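## Task

Move the five cases on the low table onto the empty pallet following the layer plan; each case carries a four-digit article number on its label. The pallet rests unfixed on the floor near one end of the track and may be rotated a little. Positions are case centres relative to the pallet centre: a follows the pallet's long side with +a roughly toward +y, b follows its short side with +b roughly toward the track. Bottom layer, on the deck, every case with its long side parallel to b: 2187 at a = +0.15 m, b = +0.20 m; 9527 at a = +0.45 m, b = +0.20 m; 5236 at a = +0.15 m, b = -0.20 m; 6049 at a = +0.45 m, b = -0.20 m. Top layer, resting on the bottom one: 4471 at a = +0.15 m, b = +0.00 m, long side parallel to b. Every case must lie within about a finger's width of its spot. cam_pallet_north views the -y end of the track from above and cam_pallet_south the +y end, with +y roughly to the right in both. A case that falls to the floor may be picked up again but must finish lid up. At the end release everything and move the tools away; anything held in place only by the robot does not count.

## Robot and tools

ROBOT. Two arms, left_arm and right_arm, each ride their own carriage on one shared track lying along y at x = 0. left_rail carries left_arm and serves the +y half (position_m 0.6 to 3 m); right_rail carries right_arm on the -y half (-3 to -0.6 m). An arm base sits at x = 0, y = its carriage position, z = 0.04 m, facing +x. Each arm ends in a vacuum tool with four cups in two channels: channel a cups at (x = -62, +62 mm, y = -104.5 mm), channel b cups at y = +104.5 mm, measured in the cup point's own axes; the rims cover 227 by 312 mm. The cups point along the cup point's +z.

FRAME. All reported poses use one scene frame fixed to the table: z = 0 is the table top, +z up, +x the direction the arms face, +y to their left, y = 0 mid-track. The table occupies x from 0.50 m and y from -0.90 to 0.90 m; beyond it the floor is at z = -0.53 m, where the pallets lie. Printed cup positions can be somewhat off, worse at long reach.

execute_actions takes {"actions": [...]}, run in sequence; an empty list only returns state and images. Each action may contain "rows", "steps", "until", "left_rail", "right_rail".
- rows: 1 to 15 rows, one per control step of 1/30 s. Each row is a single list of 16 numbers in [-1, 1] covering both arms: left dx, dy, dz, rx, ry, rz, suction_a, suction_b, then the same eight for the right arm. dx..rz are an offset target, expressed in that cup point's own axes, relative to the pose measured when the action began (not relative to the previous row). Scale: 1.0 = 0.6 m for dx/dy/dz and 180 degrees for rx/ry/rz, which form one rotation vector. Suction values: 1 on, 0 off (above 0.01 counts as on); they persist. Resending the last suction values keeps a tool unchanged; a 0 switches it off.
- steps: 1 to 450, default 15, at least the row count. After the rows end the arm keeps heading for the last row's target, so give long moves enough steps. Each step the target is clipped to 100 mm and 16 degrees from the current pose.
- until: ends the action early once conditions hold, e.g. {"left_rail": {"position_status": ["!=", "moving"]}}, numeric fields need a comparison (=, !=, <, <=, >, >=); {"all": {"status": "ended"}} or {"any": {"status": "ended"}}. It does not halt arms.
- left_rail / right_rail: position_m is an absolute carriage y target in metres; speed_m_s 0.01 to 1 (starts at 1, persists); {"stop": true} alone halts. Carriages accelerate at 2 m/s2. Rows never move carriages, but a carriage still travelling shifts its arm's tool by the remaining distance. Wait for arrival (within 0.6 mm) before placing. Any bad value or unknown name rejects the whole call.

zoom_image: camera (cam_high, cam_low, cam_pallet_north, cam_pallet_south, cam_left_wrist, cam_right_wrist) and region [x0, y0, x1, y1] in pixels, top-left origin, at most 504 by 504. Fixed images are 896x504, wrist images 504x504 fisheye. Calibration (K, distortion, T_world_to_cam) is supplied per camera and may be slightly off.

finished_scene: scene (1 or 2). Final and irreversible; the goal must already hold.

RESULTS. The state line gives each cup point's position (m), quaternion wxyz and velocities. Joint lines list rail then six joints per arm. Hand target shows the current controller goal. suction_measured_a/b: 0 means no seal, 0.83+ airtight, lower with leaks (cardboard leaks); settles within about 1.3 s. part_present_a/b flip to 1 above 0.09 and back below 0.07. Carriage position_status: moving, done, contact_stop, time_out, stopped, stopped_with_arm (its arm was blocked; send followable rows, then resend), stopped_for_other_arm (move arms apart, wait 30 steps, resend). position_answer: taken or not_taken (resend once standing). "pose unreachable" means the clearance check altered or blocked that arm's command; it is stricter while a carriage moves. Wrist force and torque lines are in the tool's axes, noisy, with fixed offsets, saturating near 200 N.

GRIPPING. Press both cups of a channel fully onto a flat, smooth face; an edge or gap under either cup kills that channel. Compressed cups shorten by up to 21 mm. When either part_present is 1 the controller assumes an 11.5 kg load. To release: lower in small steps until contact, then in one action switch both channels off and back straight away. Accelerate gradually (e.g. add 0.01 per row) so cases do not tear loose.

AVOID. Arms (including tools, cups, cameras, carriages and held cases) striking or pressing each other; hand a case over only after the giver's suction is off and it has lifted clear. A torque over the load limits (shoulder 664, elbow 389, wrists 96.3 N m) or an outside force of 400 N stops that arm for 10 s. Do not knock anything out of the work area, drop, slam or push hard. The simulation keeps running while you think, holding the last command; an occasional disturbance may nudge loose objects.

Each tool is called after "Emit:" by a JSON object that holds its "method" and its "body", one argument or row to a line.

## Session

Emit:
{"method": "execute_actions", "body": {
  "actions": []
}}

Scene clock: 0.00 s.
left_arm: end_effector_position=(+0.8514, +2.5566, +0.4412) suction_measured_a=0.00 part_present_a=0 suction_measured_b=0.00 part_present_b=0 end_effector_quat_wxyz=(+0.001, -0.001, +1.000, -0.000) end_effector_velocity=(+0.000, -0.000, -0.000) end_effector_angular_velocity=(+0.000, +0.000, -0.000) | right_arm: end_effector_position=(+0.8501, -2.3019, +0.4413) suction_measured_a=0.00 part_present_a=0 suction_measured_b=0.00 part_present_b=0 end_effector_quat_wxyz=(+0.001, -0.000, +1.000, +0.000) end_effector_velocity=(+0.000, -0.000, -0.000) end_effector_angular_velocity=(+0.000, +0.000, -0.000)
Joint positions: left_arm=[ 2.556 -0.238 -1.498  2.09  -2.166 -1.571  1.331] | right_arm=[-2.302 -0.239 -1.499  2.092 -2.165 -1.57   1.331]
Joint velocities: left_arm=[ 0. -0.  0. -0.  0. -0. -0.] | right_arm=[ 0. -0.  0.  0. -0. -0. -0.]
Wrist force (N, on the end effector, along its own x y z axes, offset not removed): no reading
Wrist torque (N m, same axes, about the end effector's origin, offset not removed): no reading
Hand target (left_arm): +0.851, +2.557, +0.441; +0.001, -0.001, +1.000, -0.000
Hand target (right_arm): +0.850, -2.302, +0.441; +0.001, -0.000, +1.000, +0.000
left_rail: position_m=2.556 position_m_goal=2.556 speed_m_s=1.00 position_status=done position_answer=taken refusals=0
right_rail: position_m=-2.302 position_m_goal=-2.302 speed_m_s=1.00 position_status=done position_answer=taken refusals=0
camera_calibration (this result's frames):
cam_left_wrist: T_world_to_cam=[[-0.0123405, -0.999628, 0.0243021, 2.55302], [-0.838337, 0.0235902, 0.544642, 0.435507], [-0.545013, -0.0136522, -0.838316, 0.95768], [0, 0, 0, 1]] pos_world=[0.918556, 2.55488, 0.503599]
cam_right_wrist: T_world_to_cam=[[0.0231792, -0.99923, 0.0316494, -2.33328], [-0.852851, -0.00324537, 0.522144, 0.510032], [-0.521639, -0.0390951, -0.85227, 0.814977], [0, 0, 0, 1]] pos_world=[0.914188, -2.29797, 0.502117]

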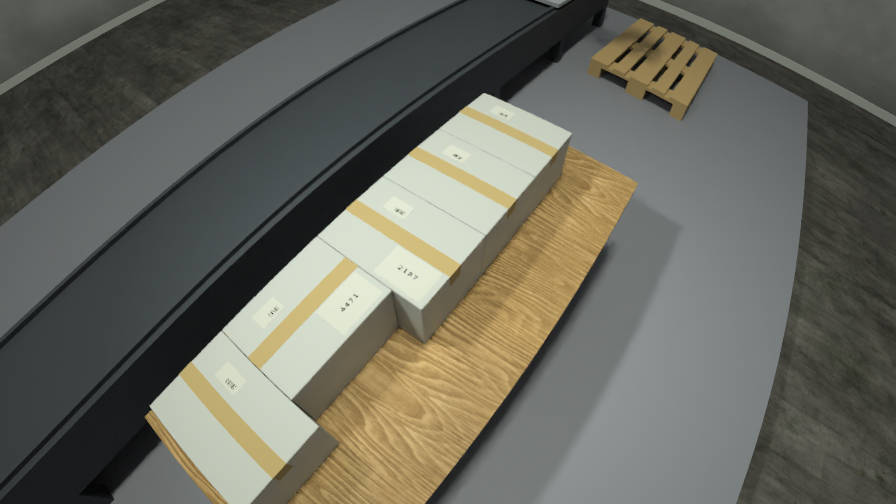

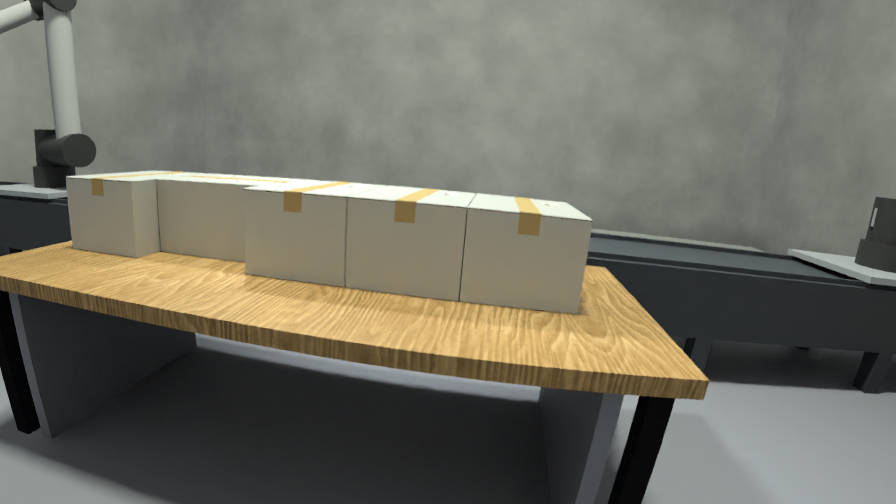

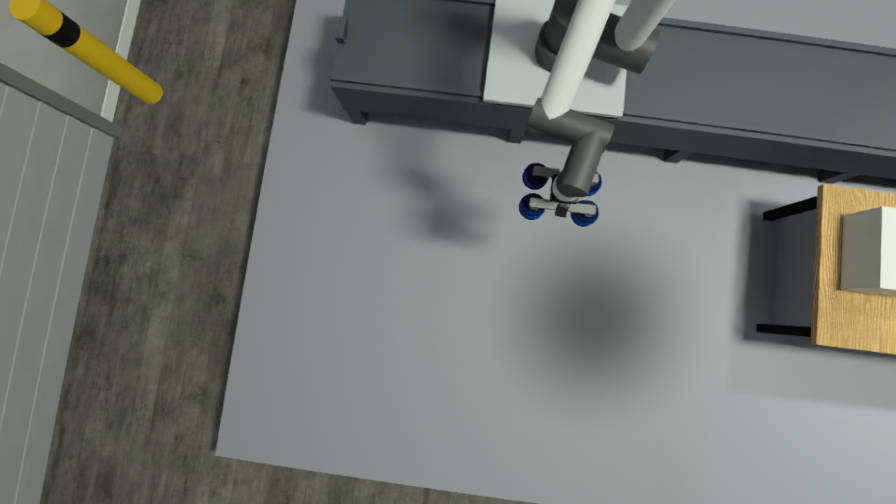

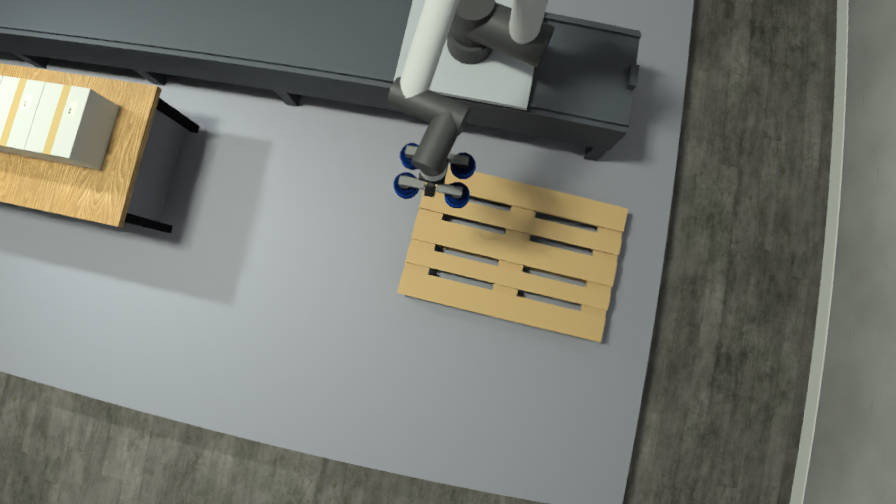

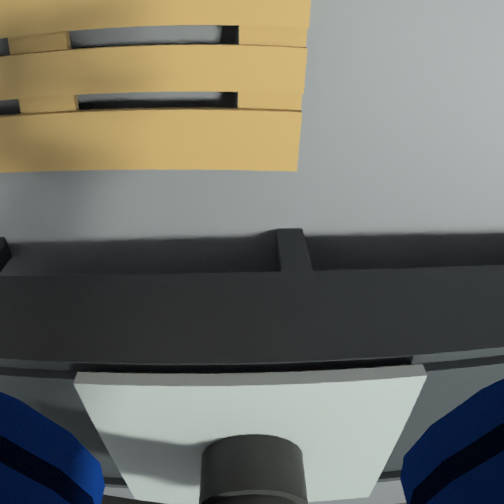

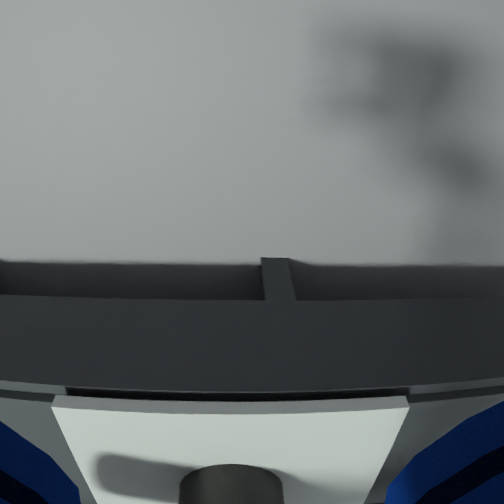

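Emit:
{"method": "execute_actions", "body": {
  "actions": [
    {"left_rail":{"position_m":1.0},"right_rail":{"position_m":-3},"rows":[[0.05,-0.05,0,0,0,0.05,0,0,0,0,0,0,0,0,0,0],[0.12,-0.12,0,0,0,0.1,0,0,0,0,0,0,0,0,0,0],[0.75,-0.97,-0.2,0,0,0.98,0,0,0,0,0,0,0,0,0,0]],"steps":66}
  ]
}}

Emit:
{"method": "zoom_image", "body": {
  "camera": "cam_pallet_south",
  "region": [390, 150, 650, 360]
}}

Scene clock: 15.30 s.
left_arm: end_effector_position=(+0.4006, +0.4172, +0.5614) suction_measured_a=0.00 part_present_a=0 suction_measured_b=0.00 part_present_b=0 end_effector_quat_wxyz=(+0.001, +0.999, +0.042, +0.002) end_effector_velocity=(+0.001, +0.000, +0.001) end_effector_angular_velocity=(-0.003, +0.034, -0.227) | right_arm: end_effector_position=(+0.8501, -3.0003, +0.4413) suction_measured_a=0.00 part_present_a=0 suction_measured_b=0.00 part_present_b=0 end_effector_quat_wxyz=(+0.001, -0.000, +1.000, +0.000) end_effector_velocity=(-0.000, +0.000, +0.000) end_effector_angular_velocity=(-0.000, -0.000, +0.000)
Joint positions: left_arm=[ 1.    -1.258 -1.755  2.141 -1.961 -1.567  3.369] | right_arm=[-3.    -0.239 -1.499  2.092 -2.165 -1.57   1.331]
Joint velocities: left_arm=[ 0.     0.016  0.005 -0.006  0.008 -0.034  0.242] | right_arm=[ 0.  0. -0.  0. -0. -0. -0.]
Wrist force (N, on the end effector, along its own x y z axes, offset not removed): left_arm=[0.4 4.1 1.9] | right_arm=[-0.2 -2.0 4.8]
Wrist torque (N m, same axes, about the end effector's origin, offset not removed): left_arm=[0.35 0.43 0.48] | right_arm=[-0.40 -0.24 0.14]
Hand target (left_arm): +0.401, +0.417, +0.561; +0.001, +0.999, +0.033, +0.001
Hand target (right_arm): +0.850, -3.000, +0.441; +0.001, -0.000, +1.000, +0.000
Off the commanded pose (left_arm): 0.002 m, 1 deg.
Off the commanded pose (right_arm): 0.000 m, 0 deg.
left_rail: position_m=1.000 position_m_goal=1.000 speed_m_s=1.00 position_status=done position_answer=taken refusals=0
right_rail: position_m=-3.000 position_m_goal=-3.000 speed_m_s=1.00 position_status=done position_answer=taken refusals=0
camera_calibration (this result's frames):
cam_left_wrist: T_world_to_cam=[[-0.0707638, 0.997263, 0.0214459, -0.402178], [0.833516, 0.0473071, 0.550466, -0.640274], [0.547945, 0.0568286, -0.834582, 0.314175], [0, 0, 0, 1]] pos_world=[0.333068, 0.413512, 0.623279]
cam_right_wrist: T_world_to_cam=[[0.0231792, -0.99923, 0.0316493, -3.03118], [-0.852851, -0.00324539, 0.522144, 0.507765], [-0.521639, -0.039095, -0.85227, 0.787671], [0, 0, 0, 1]] pos_world=[0.914188, -2.99641, 0.502117]

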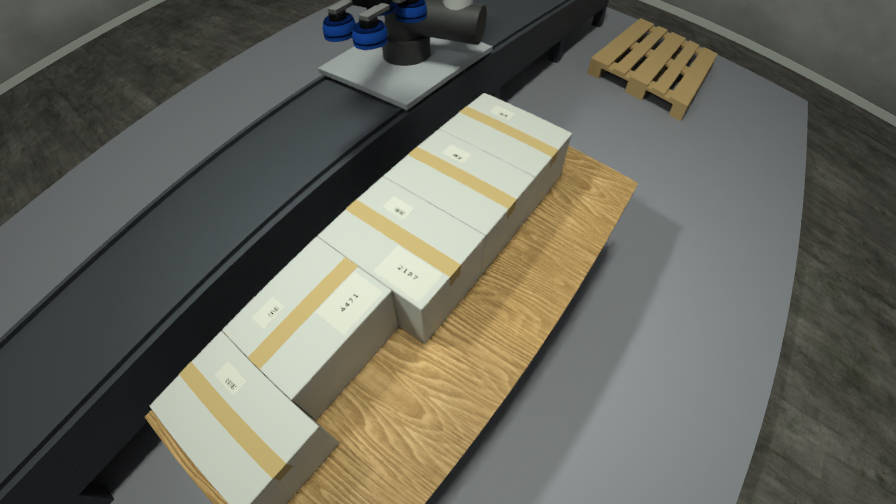

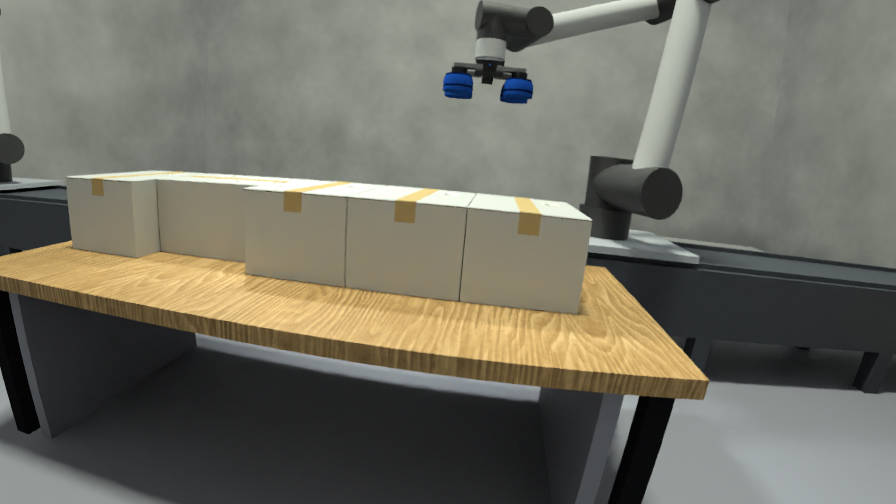

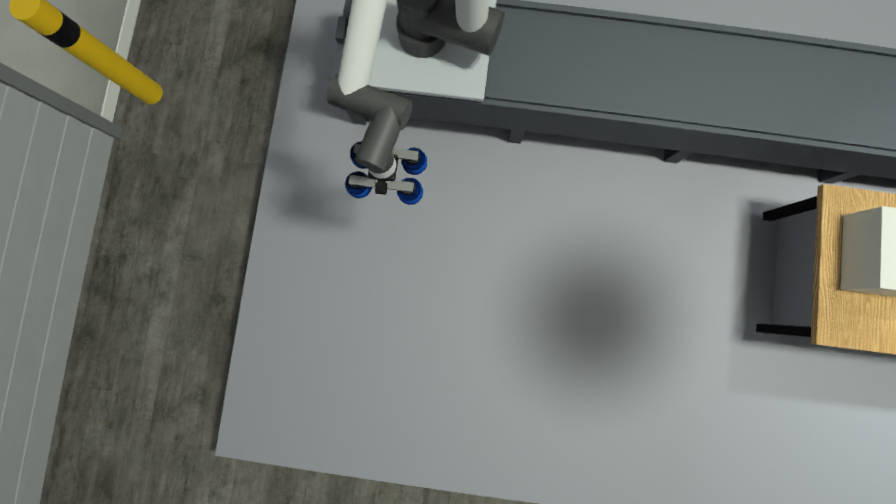

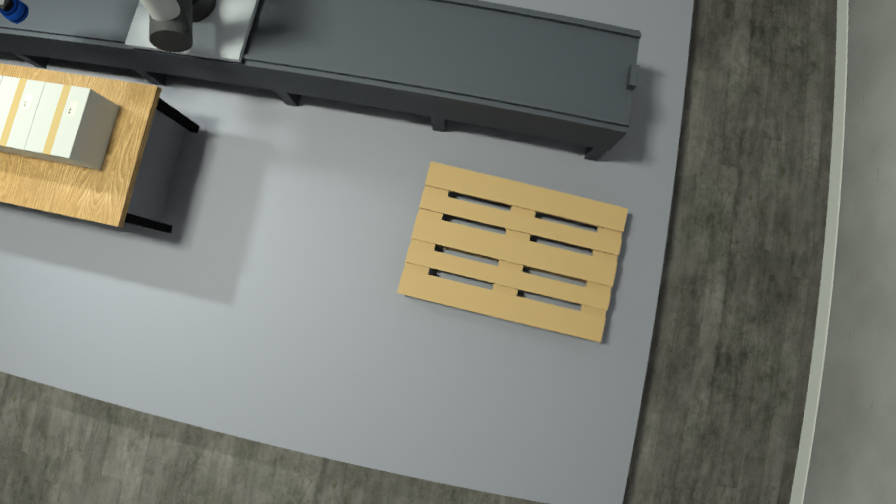

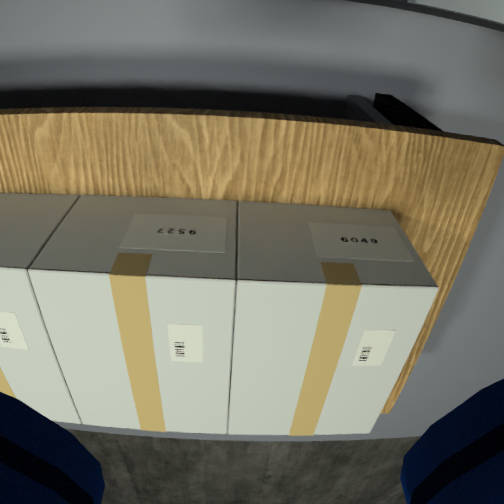

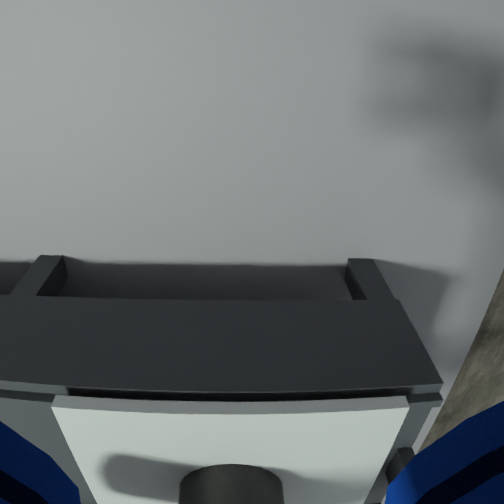

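Region (390, 150, 650, 360) of cam_pallet_south's 896x504 image, scaled by 1.938, with more detail than that image has; it fills the top 407 rows of this view, and the rest is white.

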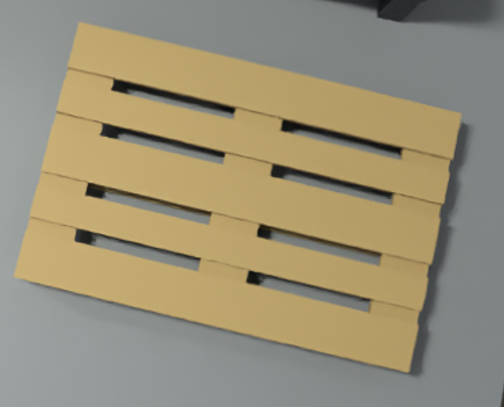

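Emit:
{"method": "execute_actions", "body": {
  "actions": [
    {"steps":1},
    {"rows":[[0.05,-0.01,0.03,0,0,-0.04,0,0,0,0,0,0,0,0,0,0],[0.12,-0.03,0.07,0,0,-0.08,0,0,0,0,0,0,0,0,0,0],[0.738,-0.198,0.47,0,0,-0.479,0,0,0,0,0,0,0,0,0,0]],"steps":42}
  ]
}}

Emit:
{"method": "zoom_image", "body": {
  "camera": "cam_high",
  "region": [400, 40, 620, 240]
}}

Scene clock: 25.37 s.
left_arm: end_effector_position=(+0.8354, +0.5642, +0.2794) suction_measured_a=0.00 part_present_a=0 suction_measured_b=0.00 part_present_b=0 end_effector_quat_wxyz=(+0.001, +0.708, +0.706, +0.000) end_effector_velocity=(+0.006, -0.001, -0.002) end_effector_angular_velocity=(-0.000, -0.002, +0.011) | right_arm: end_effector_position=(+0.8501, -3.0003, +0.4413) suction_measured_a=0.00 part_present_a=0 suction_measured_b=0.00 part_present_b=0 end_effector_quat_wxyz=(+0.001, -0.000, +1.000, +0.000) end_effector_velocity=(-0.000, +0.000, +0.000) end_effector_angular_velocity=(-0.000, -0.000, +0.000)
Joint positions: left_arm=[ 1.    -0.696 -1.263  2.079 -2.389 -1.571  2.448] | right_arm=[-3.    -0.239 -1.499  2.092 -2.165 -1.57   1.331]
Joint velocities: left_arm=[ 0.     0.003  0.007 -0.006 -0.003  0.001 -0.008] | right_arm=[ 0.  0. -0.  0. -0.  0. -0.]
Wrist force (N, on the end effector, along its own x y z axes, offset not removed): left_arm=[1.1 2.3 1.3] | right_arm=[-2.4 -5.5 7.1]
Wrist torque (N m, same axes, about the end effector's origin, offset not removed): left_arm=[0.19 0.47 0.49] | right_arm=[-1.08 0.02 0.02]
Hand target (left_arm): +0.836, +0.564, +0.279; +0.001, +0.707, +0.707, +0.000
Hand target (right_arm): +0.850, -3.000, +0.441; +0.001, -0.000, +1.000, +0.000
Off the commanded pose (left_arm): 0.000 m, 0 deg.
Off the commanded pose (right_arm): 0.000 m, 0 deg.
left_rail: position_m=1.000 position_m_goal=1.000 speed_m_s=1.00 position_status=done position_answer=taken refusals=0
right_rail: position_m=-3.000 position_m_goal=-3.000 speed_m_s=1.00 position_status=done position_answer=taken refusals=0
camera_calibration (this result's frames):
cam_left_wrist: T_world_to_cam=[[-0.999636, 0.0160224, 0.0217216, 0.817565], [0.0252809, 0.837723, 0.545509, -0.623721], [-0.00945636, 0.54586, -0.837823, 0.0228983], [0, 0, 0, 1]] pos_world=[0.833252, 0.496907, 0.341672]
cam_right_wrist: T_world_to_cam=[[0.0231792, -0.99923, 0.0316494, -3.03118], [-0.852851, -0.00324534, 0.522144, 0.507765], [-0.521639, -0.0390951, -0.85227, 0.787671], [0, 0, 0, 1]] pos_world=[0.914188, -2.99641, 0.502117]

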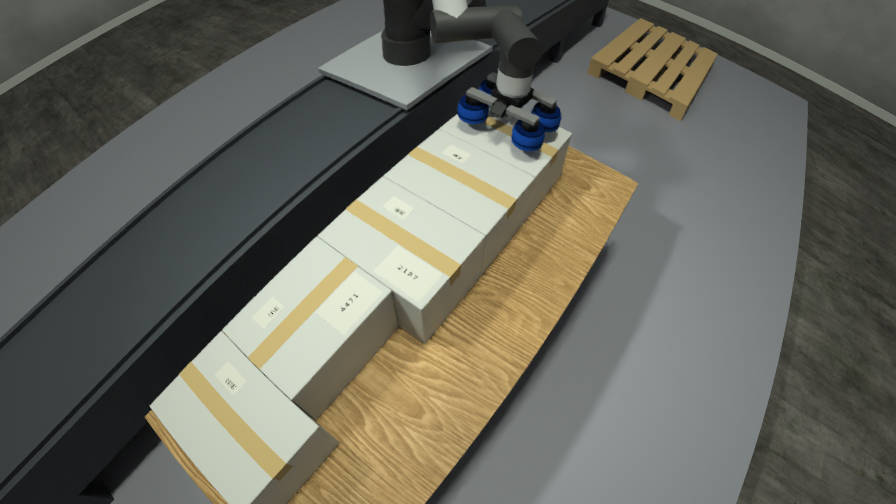

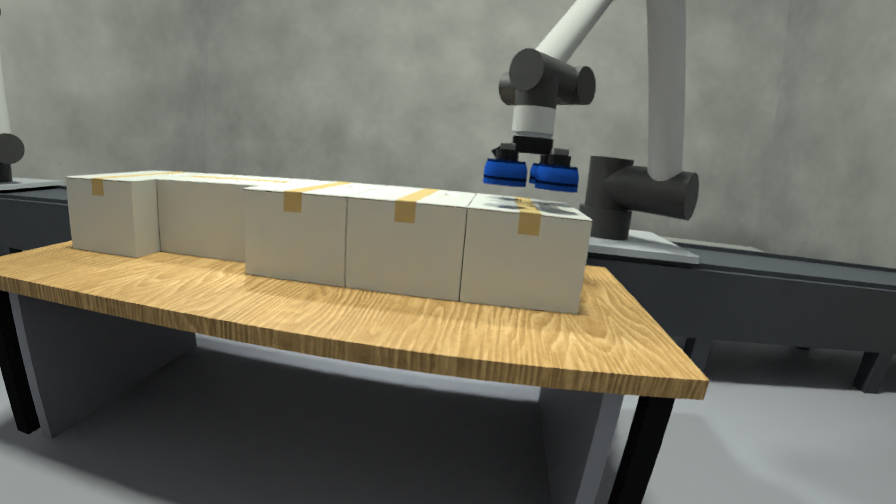

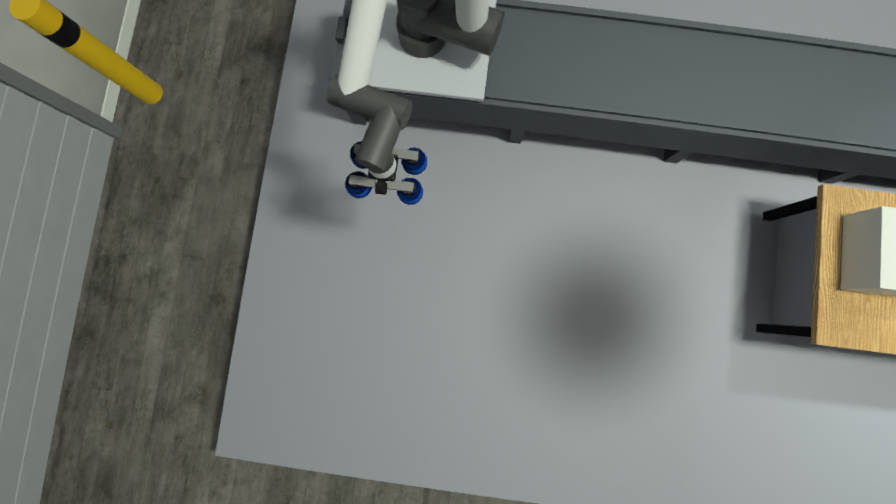

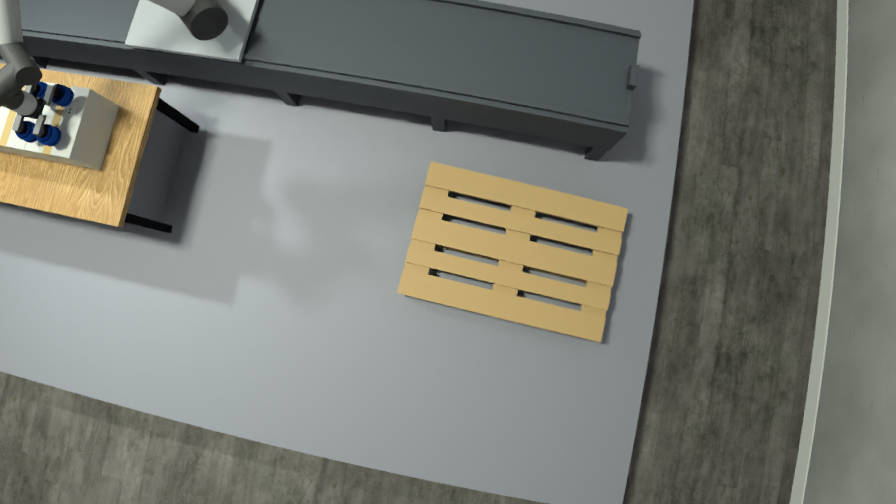

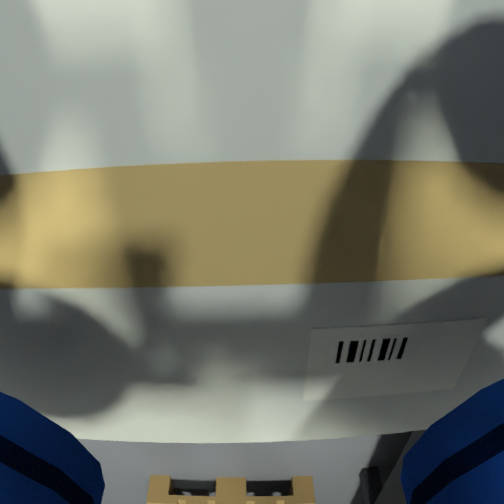

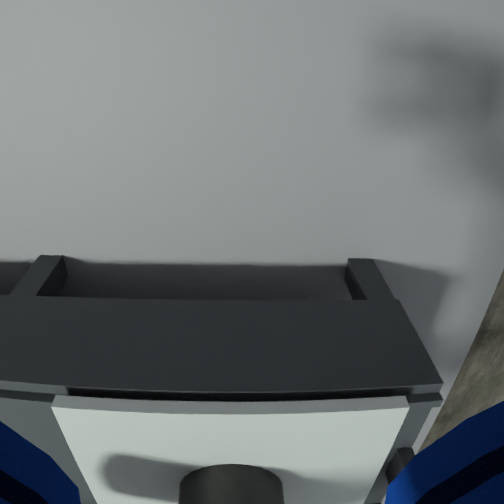

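Region (400, 40, 620, 240) of cam_high's 896x504 image, scaled by 2.291, with more detail than that image has; it fills the top 458 rows of this view, and the rest is white.

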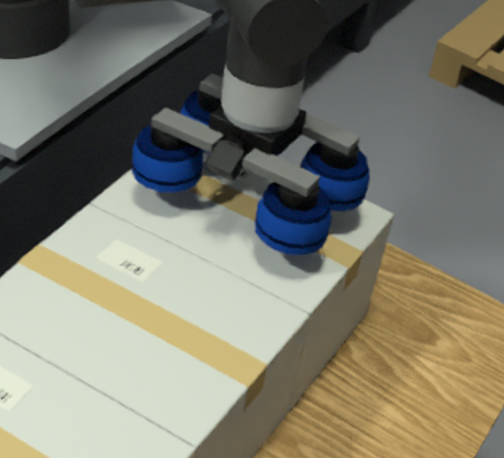

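Emit:
{"method": "execute_actions", "body": {
  "actions": []
}}

Scene clock: 49.03 s.
left_arm: end_effector_position=(+0.8359, +0.5641, +0.2792) suction_measured_a=0.00 part_present_a=0 suction_measured_b=0.00 part_present_b=0 end_effector_quat_wxyz=(+0.001, +0.707, +0.707, +0.000) end_effector_velocity=(+0.000, +0.000, +0.000) end_effector_angular_velocity=(-0.000, -0.000, -0.000) | right_arm: end_effector_position=(+0.8501, -3.0003, +0.4413) suction_measured_a=0.00 part_present_a=0 suction_measured_b=0.00 part_present_b=0 end_effector_quat_wxyz=(+0.001, -0.000, +1.000, +0.000) end_effector_velocity=(+0.000, -0.000, -0.000) end_effector_angular_velocity=(+0.000, +0.000, -0.000)
Joint positions: left_arm=[ 1.    -0.696 -1.263  2.078 -2.389 -1.571  2.447] | right_arm=[-3.    -0.239 -1.499  2.092 -2.165 -1.57   1.331]
Joint velocities: left_arm=[ 0.  0. -0.  0. -0.  0.  0.] | right_arm=[ 0. -0.  0. -0.  0. -0. -0.]
Wrist force (N, on the end effector, along its own x y z axes, offset not removed): left_arm=[0.2 1.8 1.2] | right_arm=[-1.6 -3.0 9.6]
Wrist torque (N m, same axes, about the end effector's origin, offset not removed): left_arm=[0.04 0.58 0.39] | right_arm=[-0.75 0.09 0.28]
Hand target (left_arm): +0.836, +0.564, +0.279; +0.001, +0.707, +0.707, +0.000
Hand target (right_arm): +0.850, -3.000, +0.441; +0.001, -0.000, +1.000, +0.000
Off the commanded pose (left_arm): 0.001 m, 0 deg.
Off the commanded pose (right_arm): 0.000 m, 0 deg.
left_rail: position_m=1.000 position_m_goal=1.000 speed_m_s=1.00 position_status=done position_answer=taken refusals=0
right_rail: position_m=-3.000 position_m_goal=-3.000 speed_m_s=1.00 position_status=done position_answer=taken refusals=0
camera_calibration (this result's frames):
cam_left_wrist: T_world_to_cam=[[-0.999653, 0.0150549, 0.0215993, 0.818681], [0.0244033, 0.83775, 0.545508, -0.622851], [-0.00988227, 0.545846, -0.837827, 0.0231254], [0, 0, 0, 1]] pos_world=[0.833825, 0.496845, 0.341462]
cam_right_wrist: T_world_to_cam=[[0.0231793, -0.99923, 0.0316494, -3.03118], [-0.852851, -0.00324543, 0.522144, 0.507765], [-0.521639, -0.0390951, -0.85227, 0.787671], [0, 0, 0, 1]] pos_world=[0.914188, -2.99641, 0.502117]

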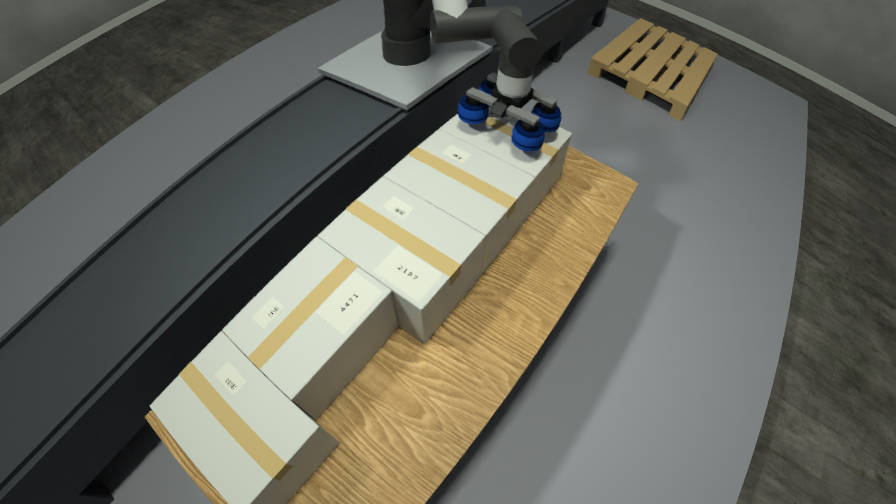

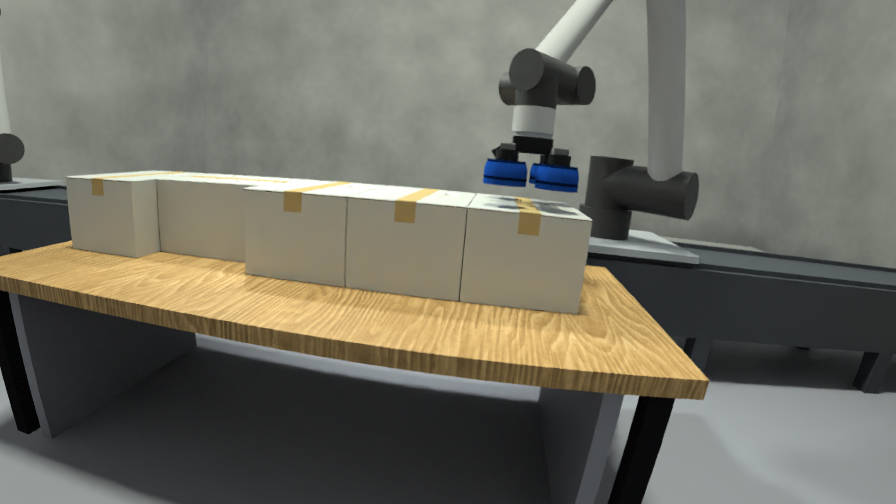

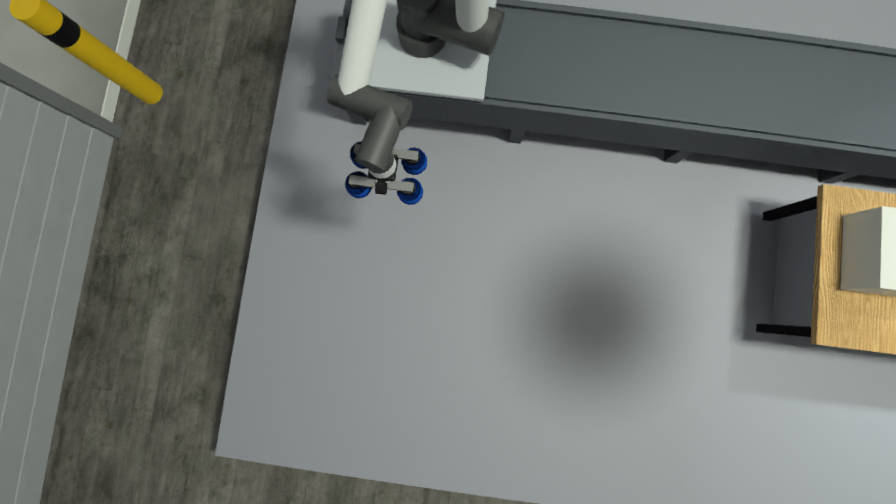

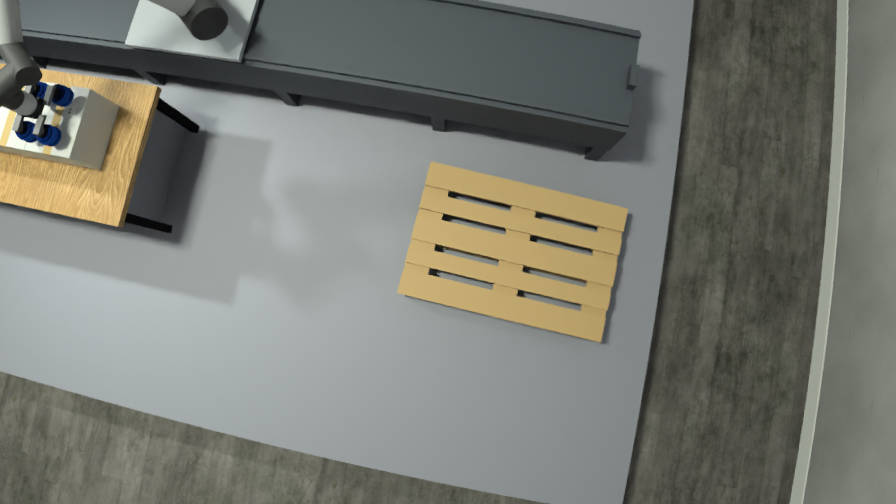

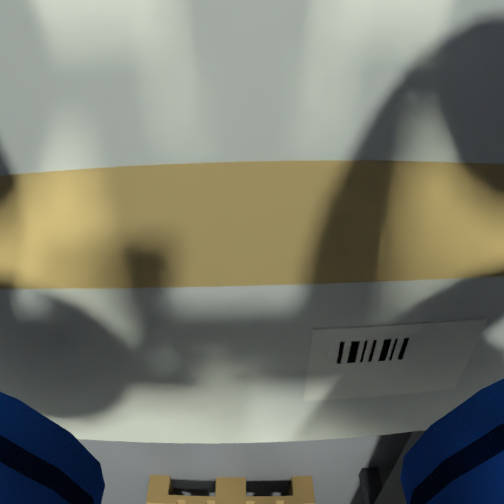

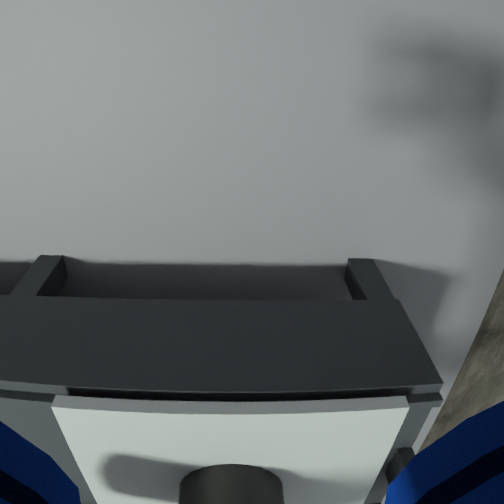

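Emit:
{"method": "execute_actions", "body": {
  "actions": [
    {"rows":[[0,0,0.01,0,0,0,0,0,0,0,0,0,0,0,0,0],[0,0,0.025,0,0,0,0,0,0,0,0,0,0,0,0,0],[0,0,0.04,0,0,0,0,0,0,0,0,0,0,0,0,0],[0,0,0.055,0,0,0,0,0,0,0,0,0,0,0,0,0],[0,0,0.07,0,0,0,0,0,0,0,0,0,0,0,0,0],[0,0,0.08,0,0,0,0,0,0,0,0,0,0,0,0,0],[0,0,0.09,0,0,0,0,0,0,0,0,0,0,0,0,0],[0,0,0.097,0,0,0,1,1,0,0,0,0,0,0,0,0],[0,0,0.104,0,0,0,1,1,0,0,0,0,0,0,0,0],[0,0,0.11,0,0,0,1,1,0,0,0,0,0,0,0,0]],"steps":20}
  ]
}}

Scene clock: 56.57 s.
left_arm: end_effector_position=(+0.8360, +0.5640, +0.2137) suction_measured_a=0.90 part_present_a=1 suction_measured_b=0.90 part_present_b=1 end_effector_quat_wxyz=(+0.001, +0.707, +0.707, +0.000) end_effector_velocity=(+0.000, -0.000, -0.006) end_effector_angular_velocity=(-0.000, -0.001, -0.000) | right_arm: end_effector_position=(+0.8501, -3.0003, +0.4413) suction_measured_a=0.00 part_present_a=0 suction_measured_b=0.00 part_present_b=0 end_effector_quat_wxyz=(+0.001, -0.000, +1.000, +0.000) end_effector_velocity=(+0.000, -0.000, -0.000) end_effector_angular_velocity=(+0.000, +0.000, -0.000)
Joint positions: left_arm=[ 1.    -0.696 -1.196  2.109 -2.487 -1.57   2.447] | right_arm=[-3.    -0.239 -1.499  2.092 -2.165 -1.57   1.331]
Joint velocities: left_arm=[ 0.     0.     0.007  0.002 -0.01  -0.     0.   ] | right_arm=[ 0. -0.  0.  0.  0.  0.  0.]
Wrist force (N, on the end effector, along its own x y z axes, offset not removed): left_arm=[5.5 -3.1 -30.3] | right_arm=[2.1 -4.6 4.3]
Wrist torque (N m, same axes, about the end effector's origin, offset not removed): left_arm=[1.70 0.77 0.40] | right_arm=[-0.62 -0.51 0.25]
Hand target (left_arm): +0.836, +0.564, +0.213; +0.001, +0.707, +0.707, +0.000
Hand target (right_arm): +0.850, -3.000, +0.441; +0.001, -0.000, +1.000, +0.000
Off the commanded pose (left_arm): 0.001 m, 0 deg.
Off the commanded pose (right_arm): 0.000 m, 0 deg.
left_rail: position_m=1.000 position_m_goal=1.000 speed_m_s=1.00 position_status=done position_answer=taken refusals=0
right_rail: position_m=-3.000 position_m_goal=-3.000 speed_m_s=1.00 position_status=done position_answer=taken refusals=0
camera_calibration (this result's frames):
cam_left_wrist: T_world_to_cam=[[-0.999657, 0.0149582, 0.0214846, 0.820299], [0.0242596, 0.837761, 0.545498, -0.58697], [-0.00983931, 0.545832, -0.837837, -0.0317107], [0, 0, 0, 1]] pos_world=[0.833946, 0.496779, 0.275999]
cam_right_wrist: T_world_to_cam=[[0.0231792, -0.99923, 0.0316493, -3.03118], [-0.852851, -0.00324543, 0.522144, 0.507765], [-0.521639, -0.0390951, -0.85227, 0.787671], [0, 0, 0, 1]] pos_world=[0.914188, -2.99641, 0.502117]

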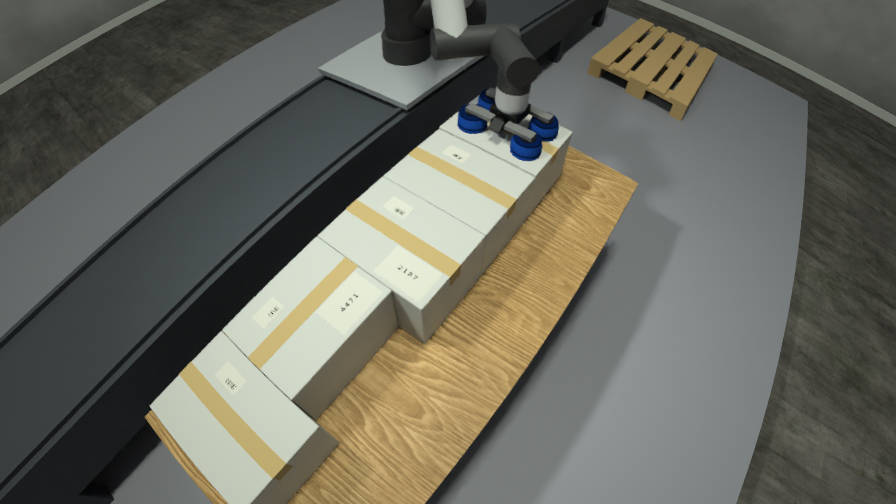

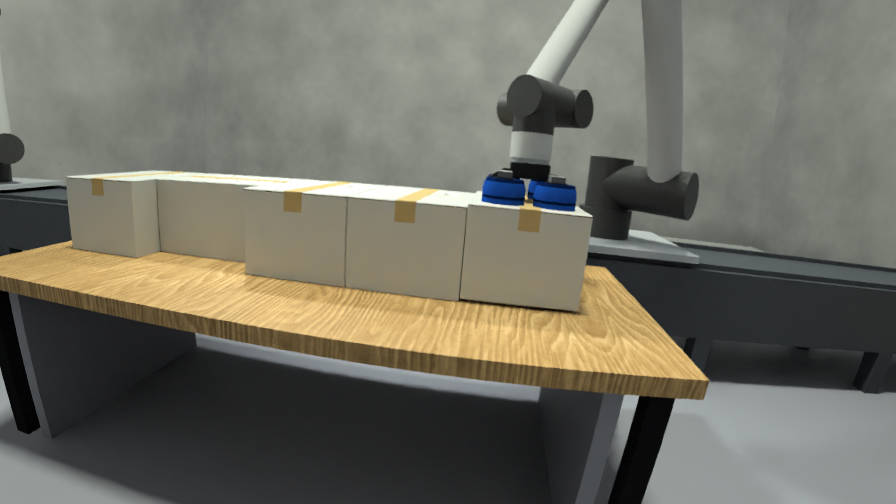

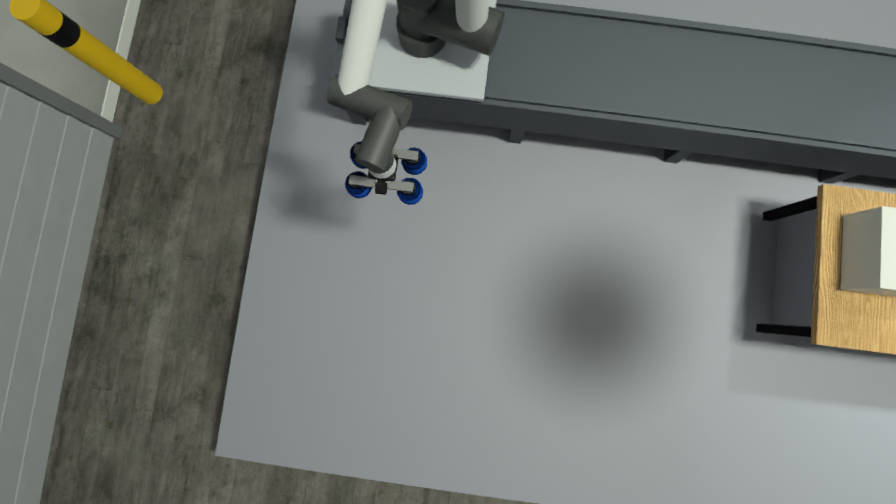

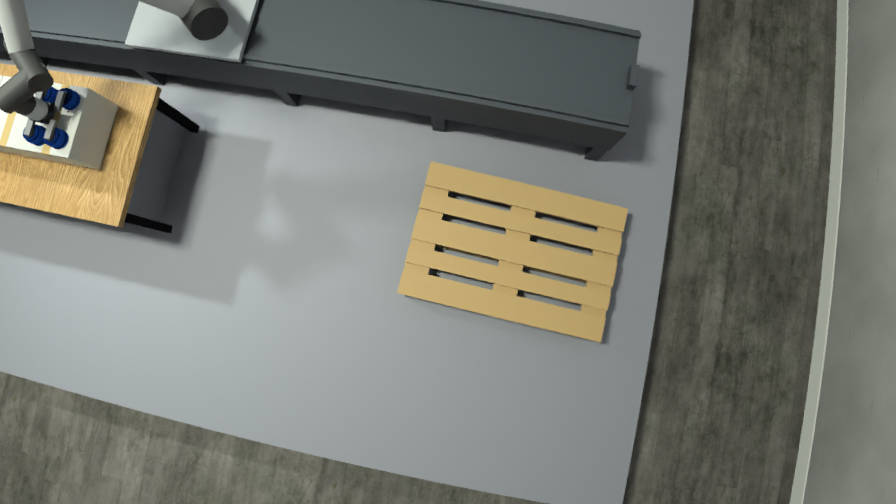

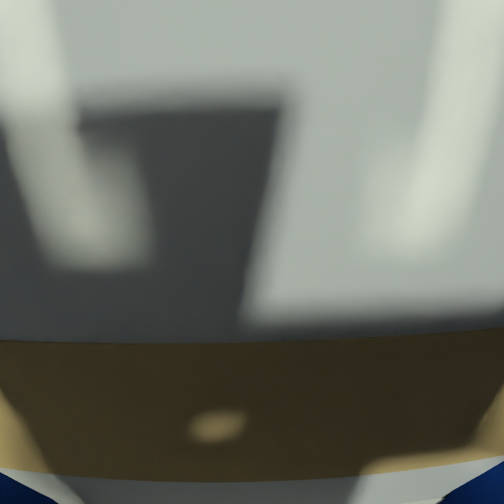

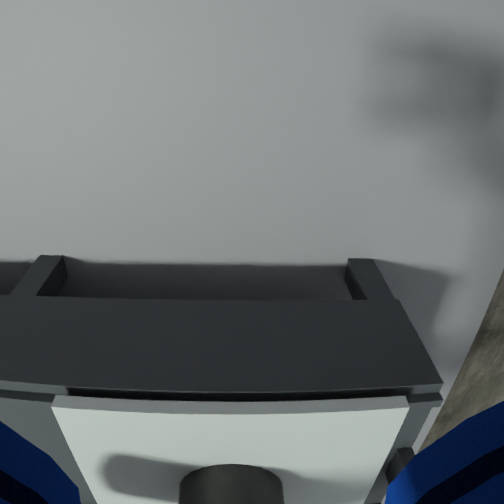

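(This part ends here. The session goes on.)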